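# Put heat sink on slip sheet in green crate

## Task

Carry both the finned metal heat sink and the thin slip sheet lying beneath it into the green crate that is currently empty. The sheet must end up lying flat on the crate's floor, with the heat sink resting on top of it, fins pointing upward. Afterwards, release everything, return every tool you used to the exact stand slot it came from, and move the arm well away from the tools. The heat sink will not fit in the smaller (grip50) gripper.

## Robot and tools

ROBOT. A single arm with a tool changer at its wrist. Tools hang in a stand: grip50 (two-finger, 50 mm opening, too narrow for the heat sink), grip85 (two-finger, 85 mm) and cup (suction). tool_id reports grip50, grip85, cup or none. A locked tool counts as part of the arm.

FRAME. Scene frame: origin on the table top beneath the arm base, +z up, +y to the left when facing +x. end_effector_position is always the centre of the changer's flat face, in metres; orientation is a quaternion ordered w, x, y, z. The face's z axis points away from the arm. Tool points, in mm along face axes from that centre: grip50 grip point (0, -25, 180); grip85 grip point (0, 0, 173) closed, 13 mm closer when fully open; cup rim centre (0, 0, 175). Both grippers close along face x. Reported position may be a little off at long reach.

ROW. Every motion command uses a row of 15 numbers: x, y, z, qw, qx, qy, qz (an absolute pose of the changer face in the scene frame, metres and unit quaternion), then eight tool values each in [-1, 1]: lock, grip50_position, grip50_force_limit, grip50_speed, grip85_position, grip85_force_limit, grip85_speed, cup_suction. lock: positive locks, negative unlocks, 0 keeps the previous command (about 1 s to act). Gripper position: +1 fully open; grip50 pads meet near -0.65, grip85 near -0.8; -1 means close until blocked. Force limit -1 to +1 maps to about 20 N up to 185 N (grip50) or 235 N (grip85). Speed -1 to +1 maps to roughly 20 to 150 mm/s. cup_suction above 0.01 is on, at or below 0.01 off and vents. Tool values only matter while that tool is attached and ready. Repeat the quaternion in every row to hold orientation.

execute_actions(actions): a list of up to 15 actions; each action is a table of up to 15 rows, one row per 1/30 s control step, the last row repeated to fill 15 steps. An empty list just reports state and images. Each target must lie within 0.6 m of the face's position at that action's start along each face axis, otherwise refused; a malformed or failing first action rejects the whole call. Per step the command is clipped to 100 mm and 16 degrees from the measured pose, so long moves need several actions.

move(target, speed, stop_force, blocking): target is one row (absolute pose plus tool values) reached along a straight path of 0.5 to 10 s. speed in m/s, 0.002 to 0.5 (default 0.25); turning up to twice that in rad/s. stop_force, optional, 9 to 40 N: ends the path when push against the motion rises by that amount; use it only with very slow moves and no rotation, and omit it when leaving a surface. blocking=false returns after 0.5 s while motion continues (not combinable with stop_force); then use wait or stop before new commands. The move line reports the ending: done, contact, held, off_target, moving, fault, plus limits (paced = target clipped, held = steps blocked).

wait(seconds): 0 to 10 s, holds the last command. stop(): brakes a running move. zoom_image(camera, region): camera one of cam_head_left, cam_head_right, cam_high, cam_low, cam_wrist (all 504x504); region [x0, y0, x1, y1] pixels from top-left, max 504x504. finished_scene(scene): ends the scene, irreversible.

RESULTS. State gives face pose and velocities, Hand target, Wrist force/torque in face axes (noisy, offset up to about 4 N, saturates near 50 N; pressing gives force pointing back into the arm), tool readings (n/a until the tool is ready), plate_near, locked, unlocked, in_stand, unlock_refused, gripper object_status (0 moving, 1 blocked opening, 2 blocked closing = gripped, 3 at target or pads met, may also show for thin parts), position_measured counts (about 3 = open; grip50 opening ≈ (250 - counts) x 0.202 mm; grip85 78≈60 mm, 130≈40 mm, 180≈20 mm, 230 closed), cup_suction_measured (1 ≈ full vacuum, near 0 = no seal) and cup_part_present. 'pose unreachable' means the clearance check altered the command.

TOOL CHANGE. Align the face on the plate within about 1 mm and 1 degree, with face -y toward the fork's open side. When plate_near is 1, send lock +1 and wait for locked = 1; the tool boots (grippers close then open, dropping anything held). To remove from stand: raise 10 to 30 mm (about 20), slide at least 110 mm out along face -y, then lift. Return by the reverse path; when in_stand is 1, keep still, lock -1, wait for unlocked = 1. Unlocking elsewhere is refused. Slots are 180 mm apart; fork arms sit 40 to 70 mm each side along face x, tips 45 mm toward the opening, tops 18 mm below the plate face.

GRIPPING. Send -1 and keep it; confirm status 2. Changing position by 0.01 or more resets status. The cup needs its full rim on a smooth flat area; vacuum pulls the part up to 12 mm closer; to release, set down, switch suction off, rise 15 mm.

AVOID. Never push an object or the arm off the table. The arm is stiff: commanding past a contact can trigger a fault stop (joint torque limits 132 N m for big joints, 24.6 N m wrists; any 150 N contact) that freezes the arm 10 s. Approach surfaces slowly, don't swing loads fast, avoid dropping, slamming or sliding parts, and don't hold heavy loads idle long (motors overheat at 85 °C). Loose objects may occasionally get nudged by a disturbance.

Each tool is called by a JSON object that holds its "method" and its "body", one argument or row to a line.

## Session

{"method": "execute_actions", "body": {
  "actions": []
}}

Scene clock: 0.00 s.
end_effector_position=(+0.4264, +0.0184, +0.3210) locked=0 unlocked=1 plate_near=0 in_stand=0 unlock_refused=0 tool_id=none grip50_position_measured=n/a grip50_object_status=n/a grip85_position_measured=n/a grip85_object_status=n/a cup_suction_measured=n/a cup_part_present=n/a end_effector_quat_wxyz=(-0.001, +0.690, +0.724, +0.004) end_effector_velocity=(+0.000, +0.000, -0.000) end_effector_angular_velocity=(+0.000, +0.000, +0.000)
Joint positions: [-0.316 -1.722  2.043 -1.891 -1.571 -1.886]
Joint velocities: [ 0.  0.  0. -0.  0. -0.]
Wrist force (N, on the end effector, along its own x y z axes, offset not removed): no reading
Wrist torque (N m, same axes, about the end effector's origin, offset not removed): no reading
Hand target: +0.426, +0.018, +0.321; -0.001, +0.690, +0.724, +0.004

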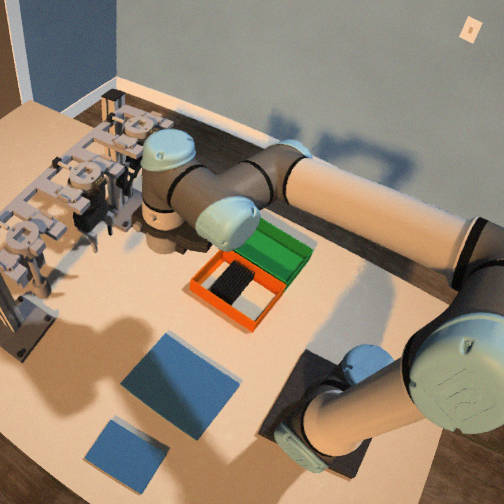

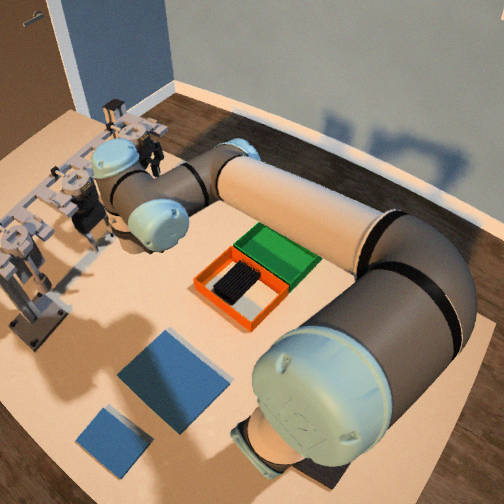

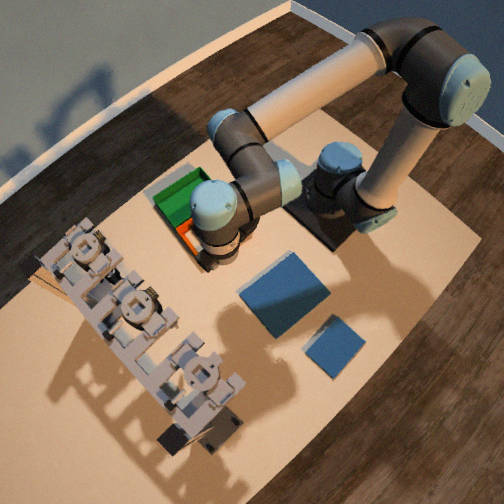

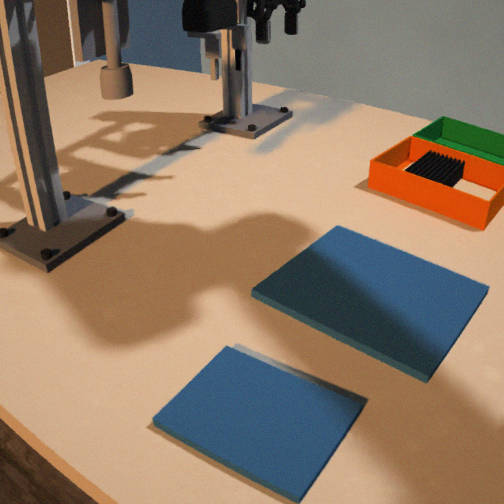

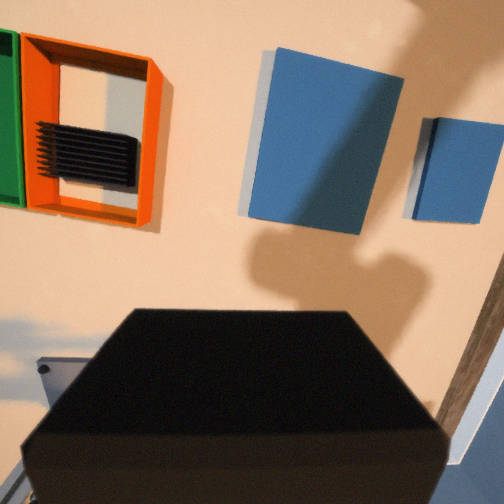

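{"method": "move", "body": {
  "target": [0.68,0.0,0.50,0,0.7071,0.7071,0,0,1,0,0,1,0,0,0]
}}

Scene clock: 7.13 s.
end_effector_position=(+0.6803, -0.0002, +0.4997) locked=0 unlocked=1 plate_near=0 in_stand=0 unlock_refused=0 tool_id=none grip50_position_measured=n/a grip50_object_status=n/a grip85_position_measured=n/a grip85_object_status=n/a cup_suction_measured=n/a cup_part_present=n/a end_effector_quat_wxyz=(+0.000, +0.707, +0.707, +0.000) end_effector_velocity=(+0.002, -0.000, +0.001) end_effector_angular_velocity=(+0.000, +0.004, +0.000)
Joint positions: [-0.238 -1.106  0.864 -1.324 -1.578 -1.761]
Joint velocities: [ 0.     0.008 -0.016  0.012 -0.    -0.   ]
Wrist force (N, on the end effector, along its own x y z axes, offset not removed): [-1.4 -0.3 -4.3]
Wrist torque (N m, same axes, about the end effector's origin, offset not removed): [-0.06 0.06 -0.16]
Hand target: +0.680, -0.000, +0.500; +0.000, +0.707, +0.707, -0.000
Off the commanded pose: 0.000 m, 0 deg.
move: done

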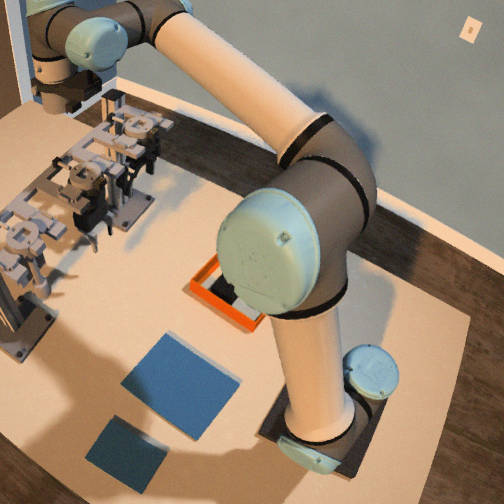

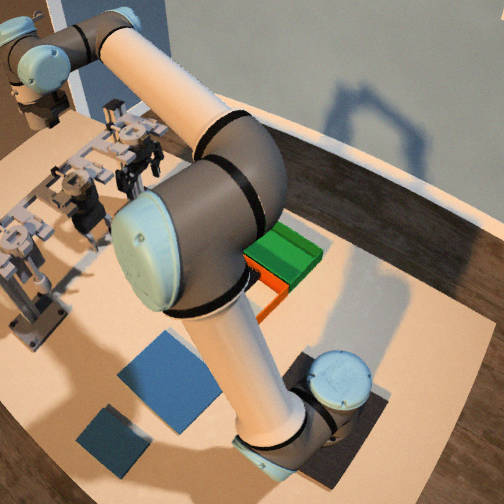

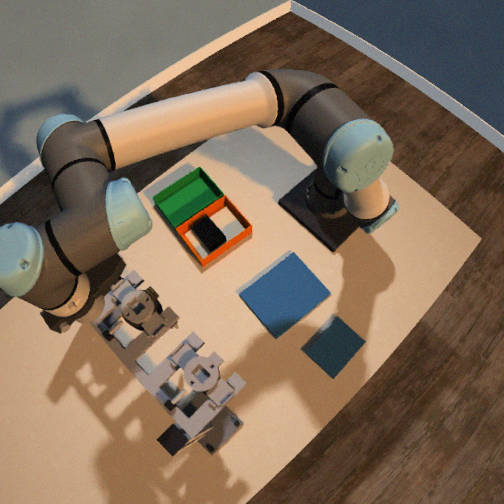

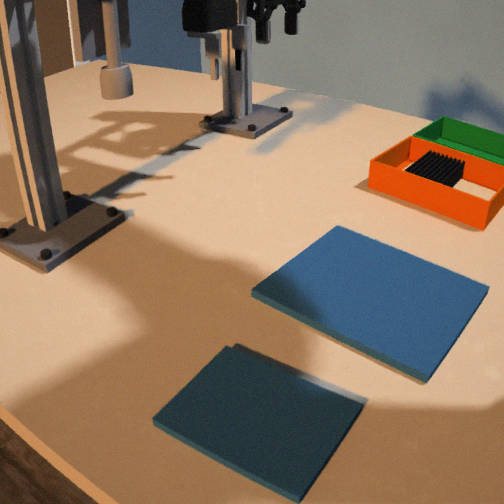

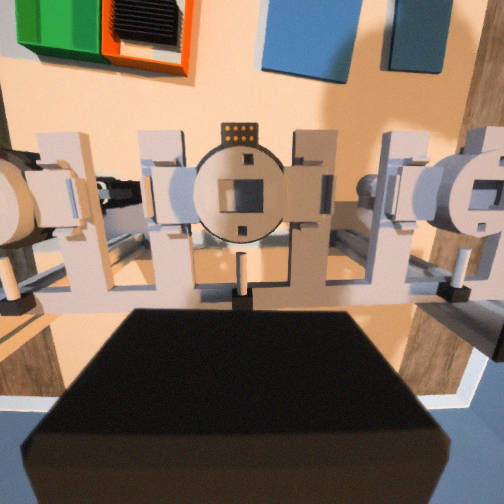

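{"method": "move", "body": {
  "target": [0.64,-0.188,0.42,0,0.7071,0.7071,0,0,1,0,0,1,0,0,0]
}}

{"method": "move", "body": {
  "target": [0.64,-0.188,0.36,0,0.7071,0.7071,0,0,1,0,0,1,0,0,0],
  "speed": 0.1
}}

Scene clock: 13.63 s.
end_effector_position=(+0.6397, -0.1877, +0.4201) locked=0 unlocked=1 plate_near=0 in_stand=0 unlock_refused=0 tool_id=none grip50_position_measured=n/a grip50_object_status=n/a grip85_position_measured=n/a grip85_object_status=n/a cup_suction_measured=n/a cup_part_present=n/a end_effector_quat_wxyz=(-0.000, +0.707, +0.707, +0.000) end_effector_velocity=(-0.000, -0.002, -0.001) end_effector_angular_velocity=(-0.001, -0.001, +0.001)
Joint positions: [-0.527 -1.175  1.167 -1.56  -1.579 -2.05 ]
Joint velocities: [-0.003  0.001  0.001 -0.003 -0.    -0.004]
Wrist force (N, on the end effector, along its own x y z axes, offset not removed): [-1.1 -1.0 -2.6]
Wrist torque (N m, same axes, about the end effector's origin, offset not removed): [-0.05 0.11 -0.29]
Hand target: +0.640, -0.188, +0.420; -0.000, +0.707, +0.707, +0.000
Off the commanded pose: 0.000 m, 0 deg.
move: done

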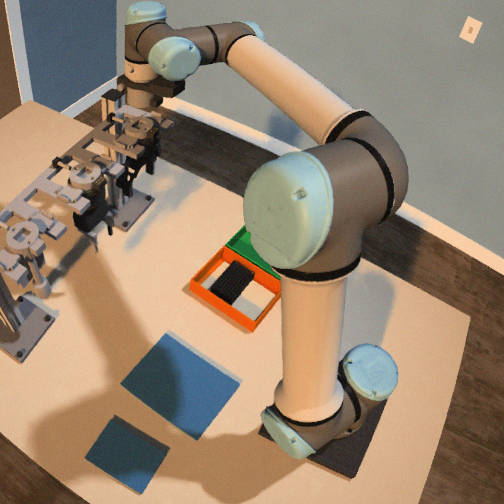

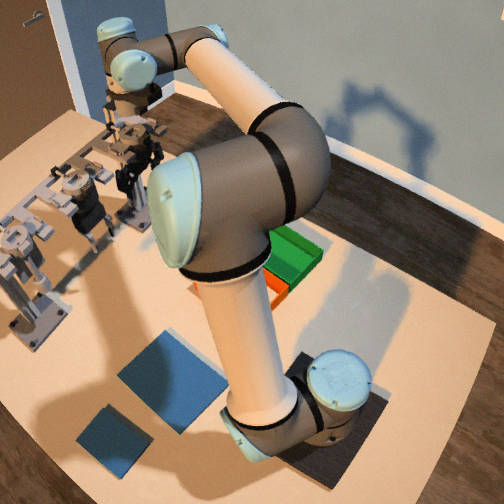

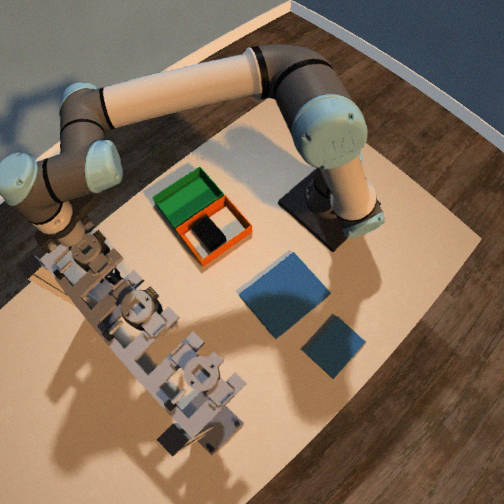

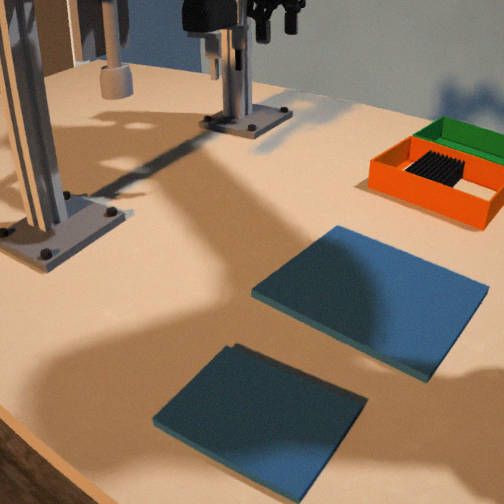

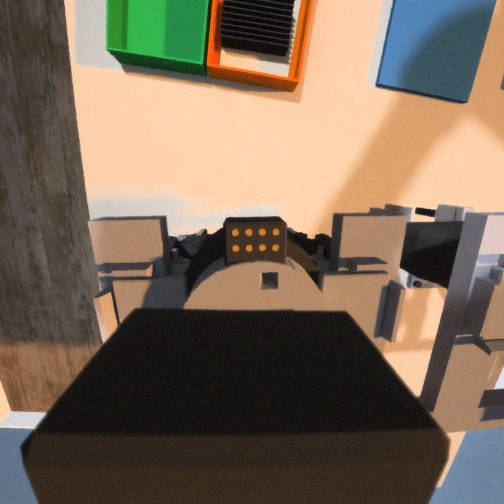

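Scene clock: 24.37 s.
end_effector_position=(+0.6397, -0.1878, +0.3706) locked=0 unlocked=1 plate_near=0 in_stand=0 unlock_refused=0 tool_id=none grip50_position_measured=n/a grip50_object_status=n/a grip85_position_measured=n/a grip85_object_status=n/a cup_suction_measured=n/a cup_part_present=n/a end_effector_quat_wxyz=(-0.000, +0.707, +0.707, -0.000) end_effector_velocity=(+0.000, -0.000, -0.000) end_effector_angular_velocity=(-0.000, +0.000, +0.001)
Joint positions: [-0.528 -1.169  1.284 -1.683 -1.579 -2.051]
Joint velocities: [-0.     0.    -0.    -0.    -0.    -0.001]
Wrist force (N, on the end effector, along its own x y z axes, offset not removed): [0.1 -0.8 -16.9]
Wrist torque (N m, same axes, about the end effector's origin, offset not removed): [0.07 -0.05 -0.16]
Hand target: +0.640, -0.188, +0.370; -0.001, +0.707, +0.707, -0.000
Off the commanded pose: 0.011 m, 0 deg.
FORCE FAULT: contact force on the arm reached its limit, and the arm stopped for 10 seconds. The contact can be on any part of the arm, not only on its tool. That time counts as 20 of the actions that you can send in this scene. The arm's remaining commands of this call were not run. The arm holds still and accepts commands again. Move the arm away from the contact; if what it grips holds it there, let go first. Pushing or pulling that hard again can fault the arm again.
move: fault

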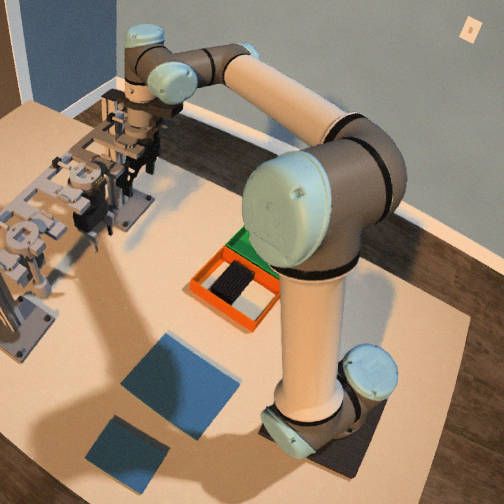

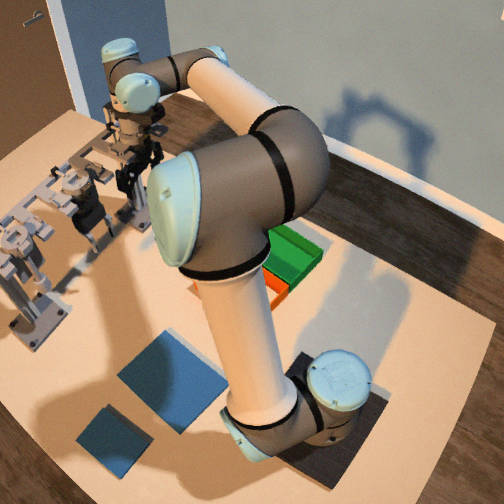

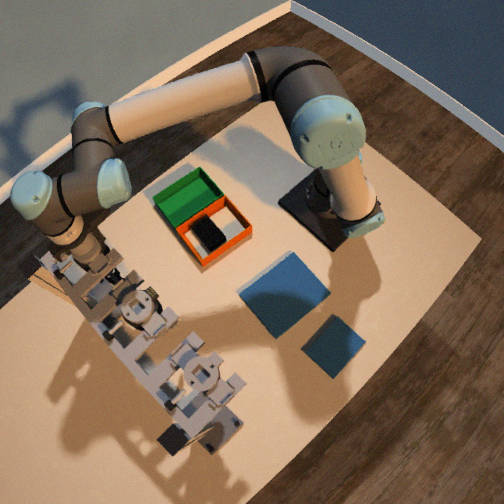

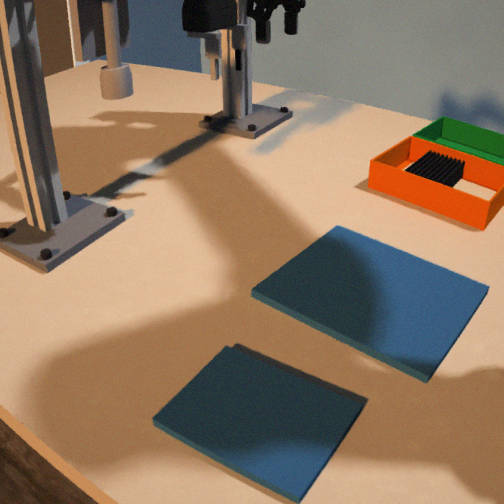

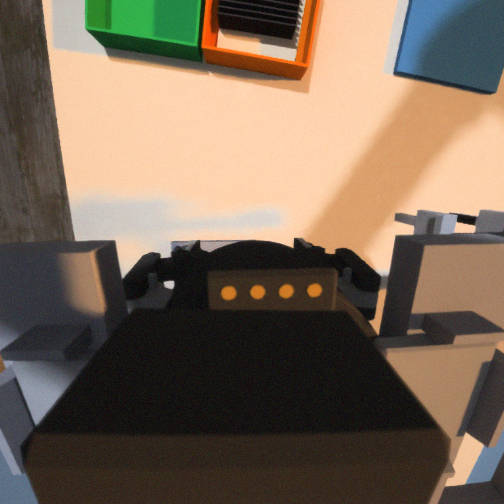

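{"method": "move", "body": {
  "target": [0.64,-0.181,0.385,0,0.7071,0.7071,0,0,1,0,0,1,0,0,0],
  "speed": 0.03
}}

{"method": "zoom_image", "body": {
  "camera": "cam_head_left",
  "region": [60,70,220,190]
}}

{"method": "zoom_image", "body": {
  "camera": "cam_high",
  "region": [20,200,180,340]
}}

Scene clock: 39.47 s.
end_effector_position=(+0.6400, -0.1811, +0.3848) locked=0 unlocked=1 plate_near=0 in_stand=0 unlock_refused=0 tool_id=none grip50_position_measured=n/a grip50_object_status=n/a grip85_position_measured=n/a grip85_object_status=n/a cup_suction_measured=n/a cup_part_present=n/a end_effector_quat_wxyz=(+0.000, +0.707, +0.707, -0.000) end_effector_velocity=(+0.000, +0.001, +0.002) end_effector_angular_velocity=(+0.001, +0.000, -0.000)
Joint positions: [-0.519 -1.176  1.258 -1.65  -1.579 -2.041]
Joint velocities: [ 0.001 -0.001 -0.004  0.005  0.     0.002]
Wrist force (N, on the end effector, along its own x y z axes, offset not removed): [-0.3 0.6 -2.0]
Wrist torque (N m, same axes, about the end effector's origin, offset not removed): [0.22 0.04 -0.24]
Hand target: +0.640, -0.181, +0.385; +0.000, +0.707, +0.707, -0.000
Off the commanded pose: 0.000 m, 0 deg.
move: done

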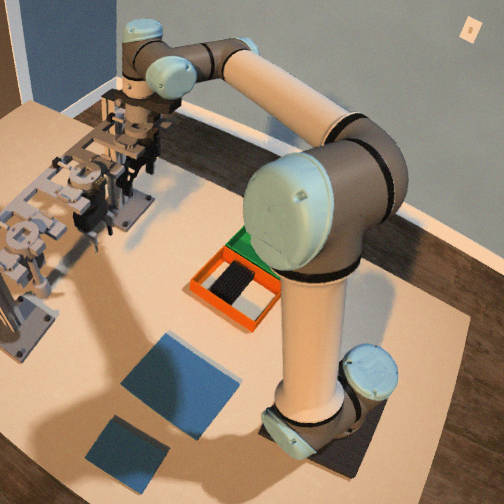

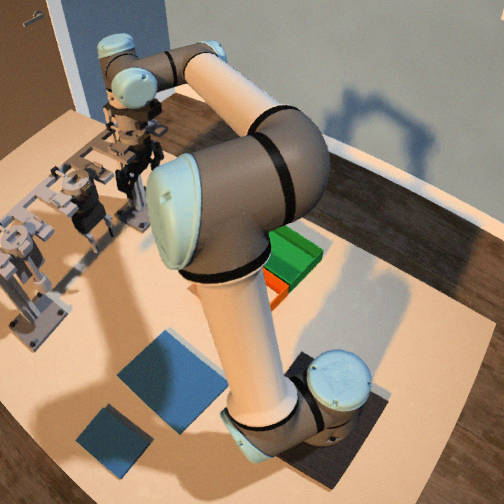

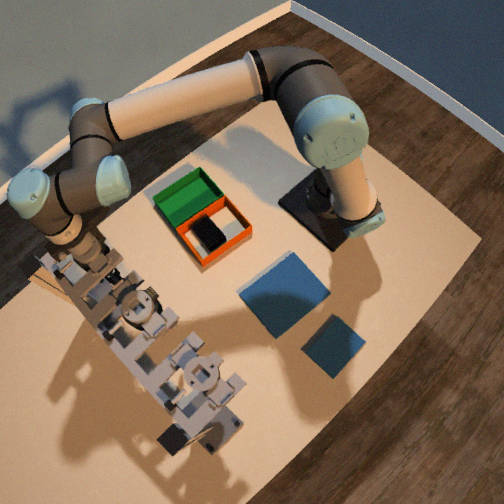

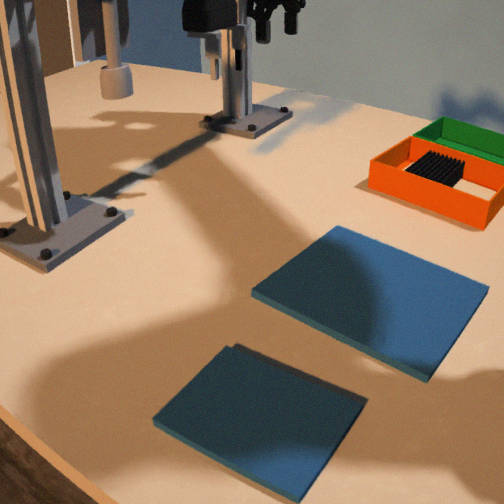

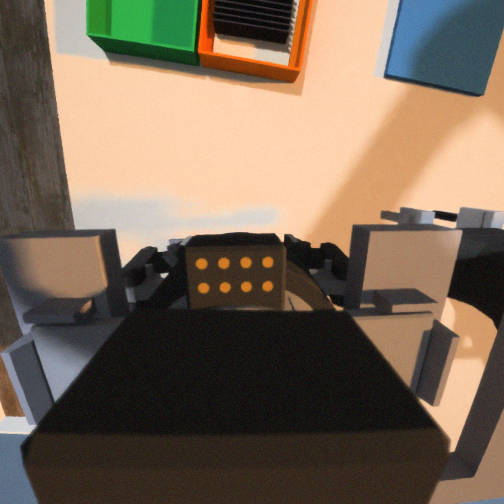

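Region (60, 70, 220, 190) of cam_head_left's 504x504 image, scaled by 3.150, with more detail than that image has; it fills the top 378 rows of this view, and the rest is white.

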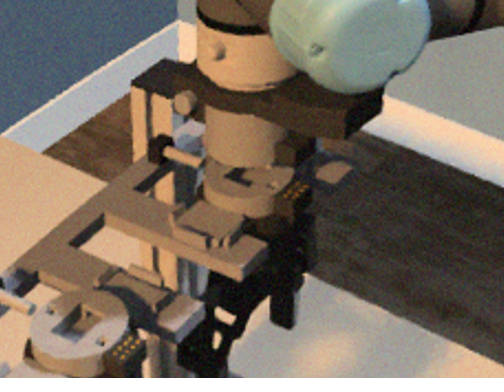

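Region (20, 200, 180, 340) of cam_high's 504x504 image, scaled by 3.150, with more detail than that image has; it fills the top 441 rows of this view, and the rest is white.

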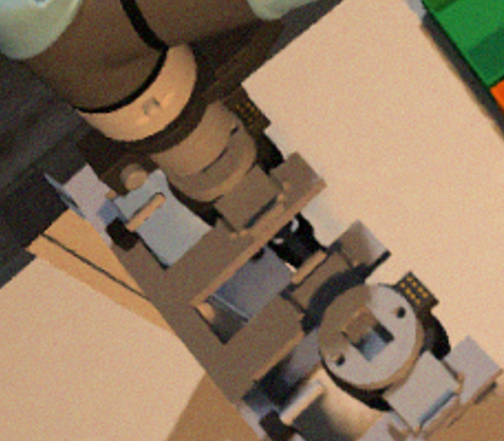

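{"method": "move", "body": {
  "target": [0.632,-0.1825,0.378,0,0.7071,0.7071,0,0,1,0,0,1,0,0,0],
  "speed": 0.03
}}

{"method": "move", "body": {
  "target": [0.632,-0.1825,0.345,0,0.7071,0.7071,0,0,1,0,0,1,0,0,0],
  "speed": 0.004,
  "stop_force": 10
}}

Scene clock: 51.47 s.
end_effector_position=(+0.6321, -0.1825, +0.3781) locked=0 unlocked=1 plate_near=0 in_stand=0 unlock_refused=0 tool_id=none grip50_position_measured=n/a grip50_object_status=n/a grip85_position_measured=n/a grip85_object_status=n/a cup_suction_measured=n/a cup_part_present=n/a end_effector_quat_wxyz=(-0.000, +0.707, +0.707, -0.000) end_effector_velocity=(-0.002, -0.000, -0.001) end_effector_angular_velocity=(-0.001, -0.000, -0.000)
Joint positions: [-0.526 -1.193  1.299 -1.674 -1.579 -2.049]
Joint velocities: [-0.002 -0.004  0.008 -0.005 -0.    -0.001]
Wrist force (N, on the end effector, along its own x y z axes, offset not removed): [-0.2 -0.4 -0.9]
Wrist torque (N m, same axes, about the end effector's origin, offset not removed): [-0.06 0.10 -0.19]
Hand target: +0.632, -0.182, +0.378; -0.000, +0.707, +0.707, +0.000
Off the commanded pose: 0.000 m, 0 deg.
move: done

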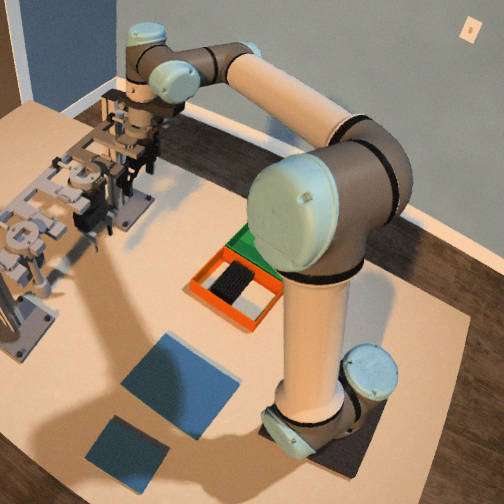

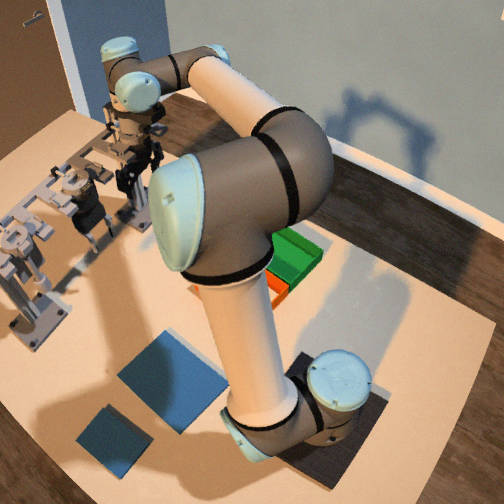

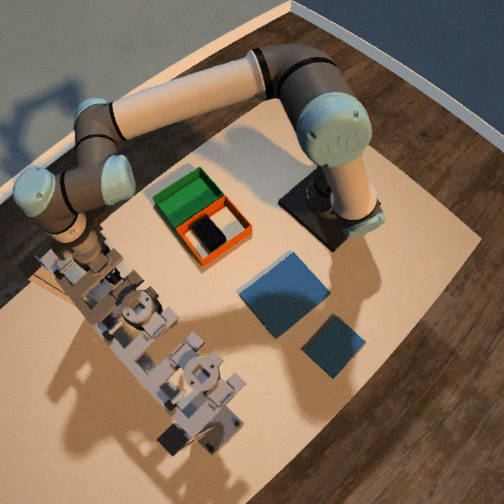

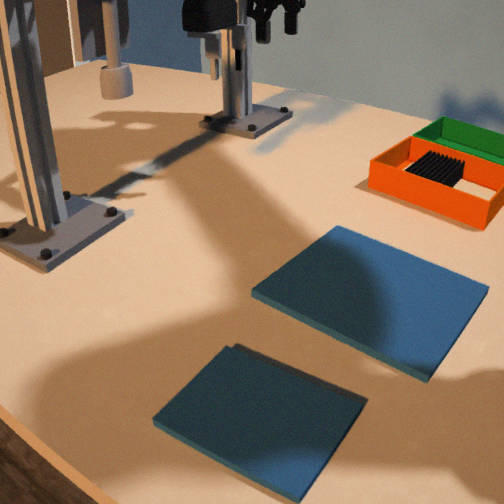

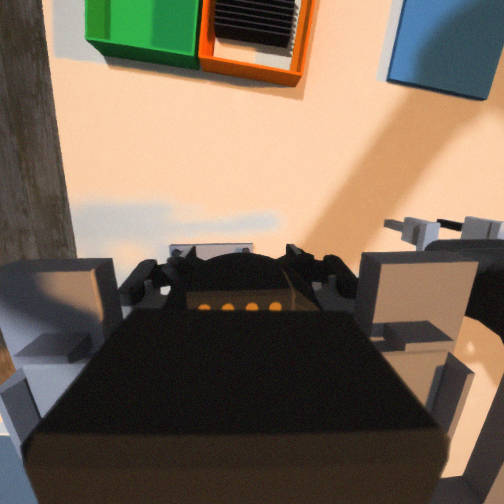

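Scene clock: 53.77 s.
end_effector_position=(+0.6321, -0.1825, +0.3705) locked=0 unlocked=1 plate_near=0 in_stand=0 unlock_refused=0 tool_id=none grip50_position_measured=n/a grip50_object_status=n/a grip85_position_measured=n/a grip85_object_status=n/a cup_suction_measured=n/a cup_part_present=n/a end_effector_quat_wxyz=(+0.000, +0.707, +0.707, +0.000) end_effector_velocity=(-0.000, +0.000, +0.001) end_effector_angular_velocity=(+0.002, +0.002, +0.000)
Joint positions: [-0.526 -1.191  1.316 -1.693 -1.579 -2.049]
Joint velocities: [-0.     0.    -0.003  0.006  0.001 -0.   ]
Wrist force (N, on the end effector, along its own x y z axes, offset not removed): [0.3 -0.2 -21.8]
Wrist torque (N m, same axes, about the end effector's origin, offset not removed): [0.38 0.36 -0.09]
Hand target: +0.632, -0.182, +0.371; +0.000, +0.707, +0.707, +0.000
Off the commanded pose: 0.026 m, 0 deg.
move: contact

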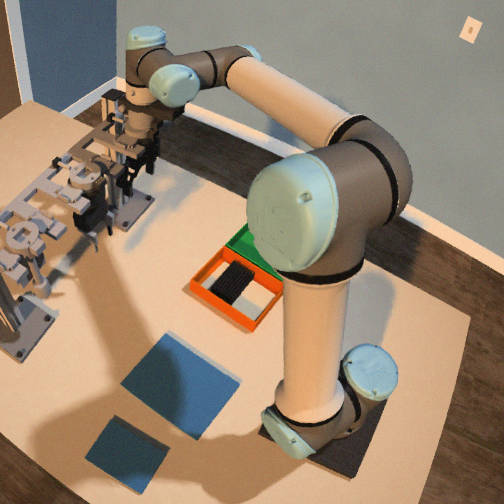

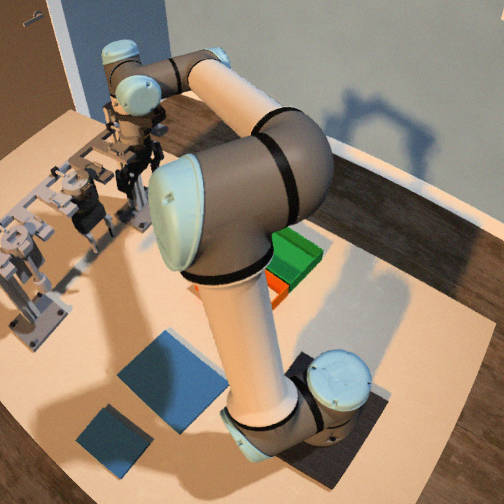

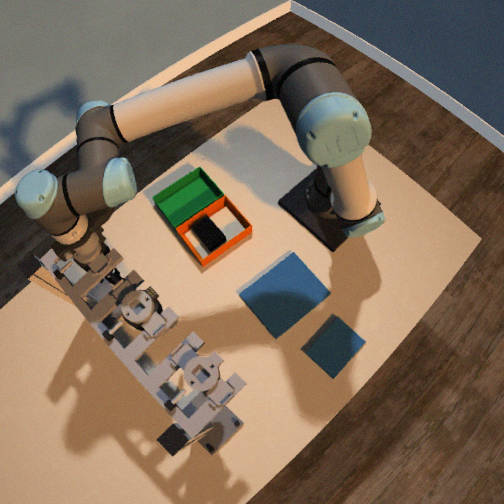

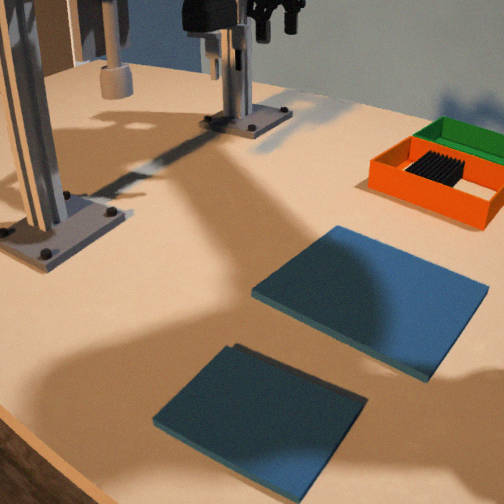

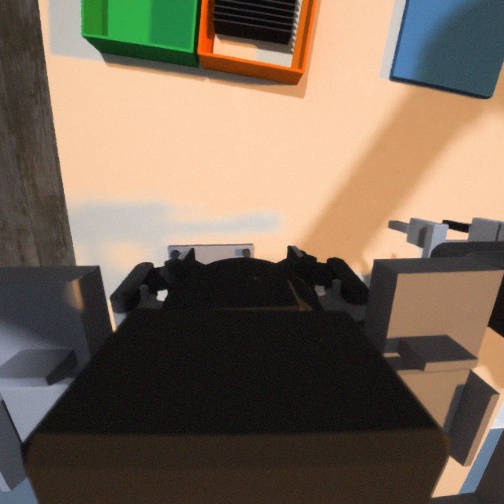

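{"method": "move", "body": {
  "target": [0.632,-0.1825,0.385,0,0.698,0.716,0,0,1,0,0,1,0,0,0],
  "speed": 0.03
}}

{"method": "move", "body": {
  "target": [0.575,-0.0925,0.375,0,0.698,0.716,0,0,1,0,0,1,0,0,0],
  "speed": 0.08
}}

{"method": "move", "body": {
  "target": [0.575,-0.0925,0.325,0,0.698,0.716,0,0,1,0,0,1,0,0,0],
  "speed": 0.005,
  "stop_force": 10
}}

Scene clock: 67.80 s.
end_effector_position=(+0.6320, -0.1825, +0.3848) locked=0 unlocked=1 plate_near=0 in_stand=0 unlock_refused=0 tool_id=none grip50_position_measured=n/a grip50_object_status=n/a grip85_position_measured=n/a grip85_object_status=n/a cup_suction_measured=n/a cup_part_present=n/a end_effector_quat_wxyz=(+0.000, +0.698, +0.716, +0.000) end_effector_velocity=(+0.000, +0.000, +0.002) end_effector_angular_velocity=(+0.001, -0.000, +0.002)
Joint positions: [-0.526 -1.195  1.284 -1.658 -1.579 -2.074]
Joint velocities: [ 0.    -0.    -0.005  0.005  0.001 -0.002]
Wrist force (N, on the end effector, along its own x y z axes, offset not removed): [-2.0 0.0 -2.2]
Wrist torque (N m, same axes, about the end effector's origin, offset not removed): [0.01 0.24 -0.11]
Hand target: +0.632, -0.183, +0.385; +0.000, +0.698, +0.716, +0.000
Off the commanded pose: 0.000 m, 0 deg.
move: done

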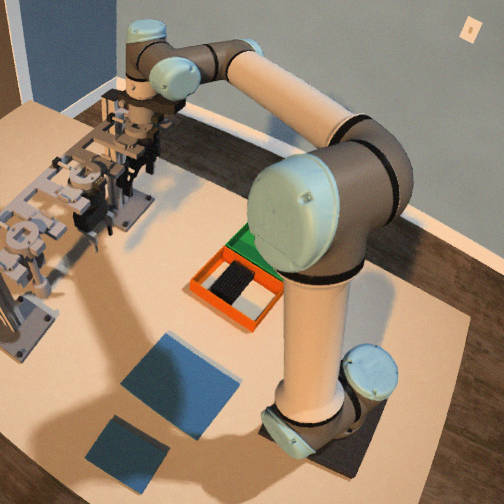

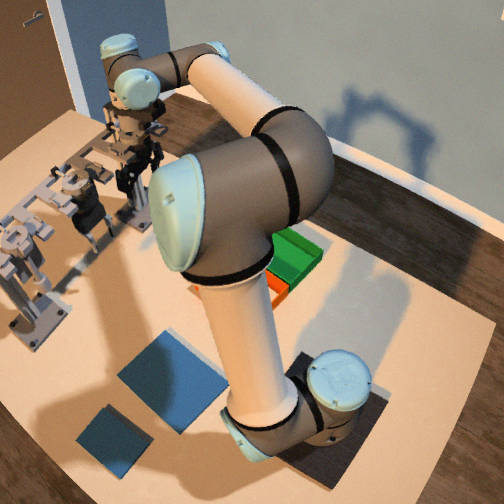

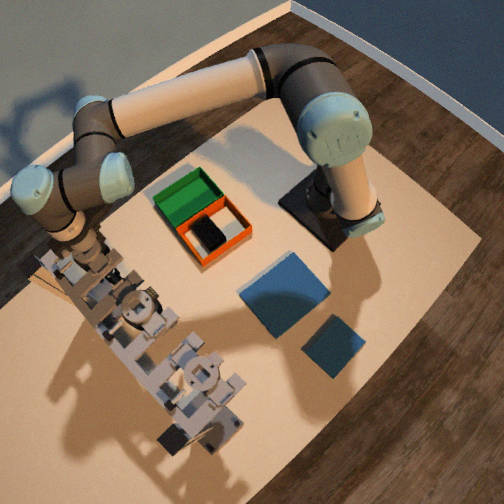

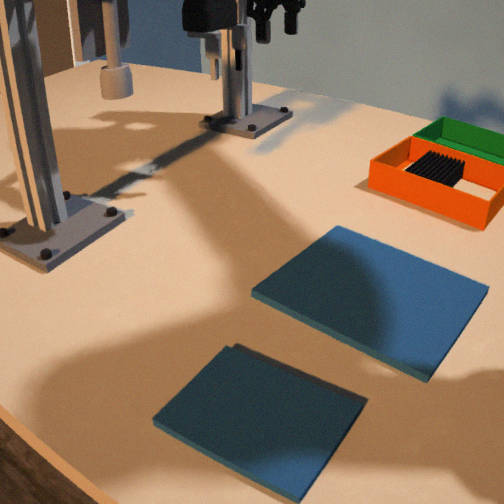

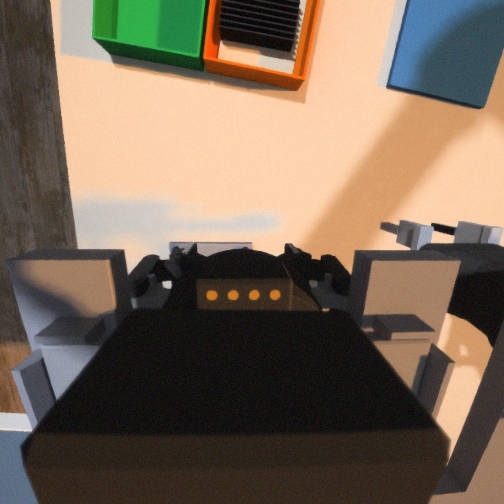

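Scene clock: 69.60 s.
end_effector_position=(+0.5751, -0.0926, +0.3751) locked=0 unlocked=1 plate_near=0 in_stand=0 unlock_refused=0 tool_id=none grip50_position_measured=n/a grip50_object_status=n/a grip85_position_measured=n/a grip85_object_status=n/a cup_suction_measured=n/a cup_part_present=n/a end_effector_quat_wxyz=(+0.000, +0.698, +0.716, -0.000) end_effector_velocity=(-0.001, +0.002, +0.000) end_effector_angular_velocity=(+0.000, -0.001, +0.000)
Joint positions: [-0.431 -1.373  1.543 -1.737 -1.579 -1.979]
Joint velocities: [ 0.002 -0.003  0.004 -0.001  0.001  0.001]
Wrist force (N, on the end effector, along its own x y z axes, offset not removed): [-1.9 -0.1 -3.9]
Wrist torque (N m, same axes, about the end effector's origin, offset not removed): [0.26 0.13 -0.14]
Hand target: +0.575, -0.092, +0.375; +0.000, +0.698, +0.716, -0.000
Off the commanded pose: 0.000 m, 0 deg.
move: done

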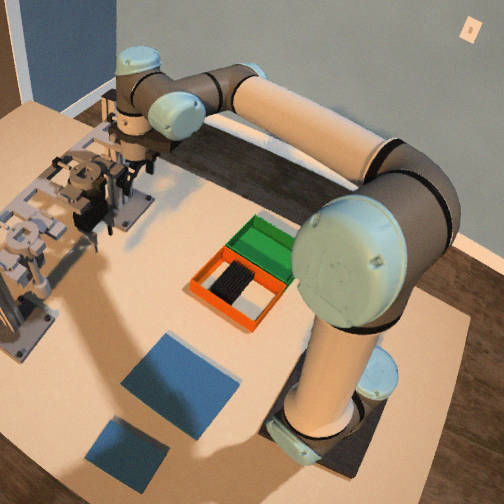

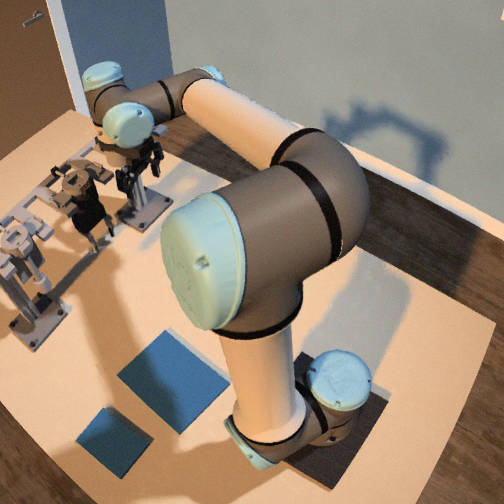

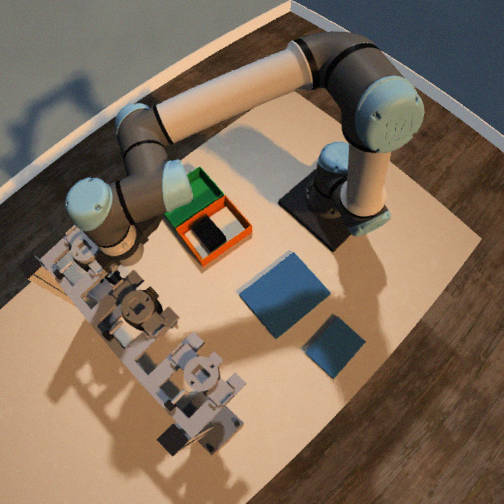

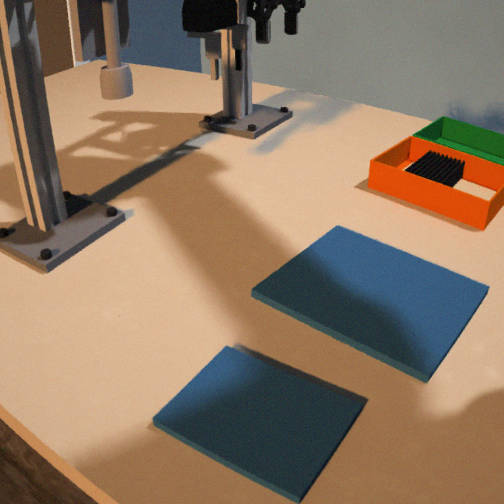

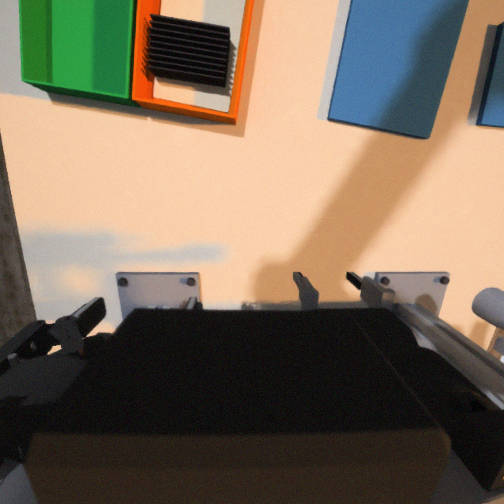

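Scene clock: 76.73 s.
end_effector_position=(+0.5750, -0.0925, +0.3413) locked=0 unlocked=1 plate_near=0 in_stand=0 unlock_refused=0 tool_id=none grip50_position_measured=n/a grip50_object_status=n/a grip85_position_measured=n/a grip85_object_status=n/a cup_suction_measured=n/a cup_part_present=n/a end_effector_quat_wxyz=(+0.000, +0.698, +0.716, +0.000) end_effector_velocity=(-0.000, +0.000, +0.001) end_effector_angular_velocity=(+0.002, +0.004, -0.000)
Joint positions: [-0.431 -1.357  1.612 -1.822 -1.579 -1.98 ]
Joint velocities: [ 0.     0.    -0.004  0.008  0.     0.   ]
Wrist force (N, on the end effector, along its own x y z axes, offset not removed): [-2.3 -0.8 -28.5]
Wrist torque (N m, same axes, about the end effector's origin, offset not removed): [-0.54 0.82 -0.18]
Hand target: +0.575, -0.093, +0.342; +0.000, +0.698, +0.716, +0.000
Off the commanded pose: 0.016 m, 0 deg.
move: contact

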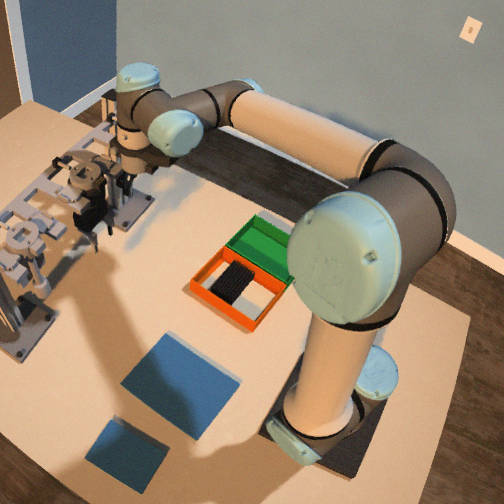

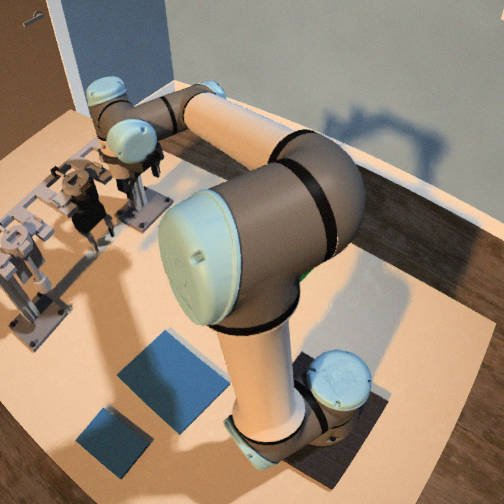

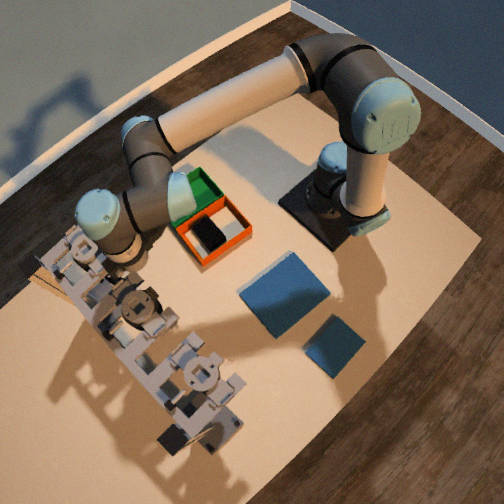

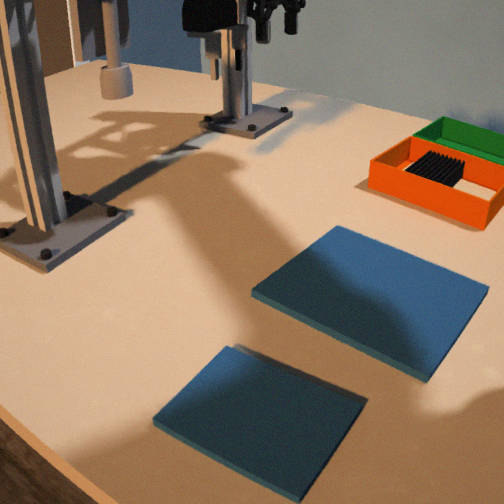

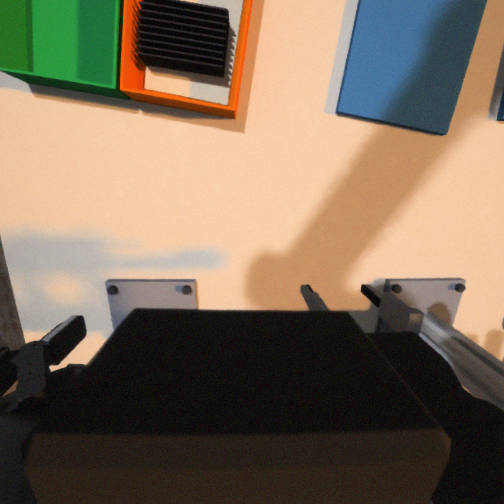

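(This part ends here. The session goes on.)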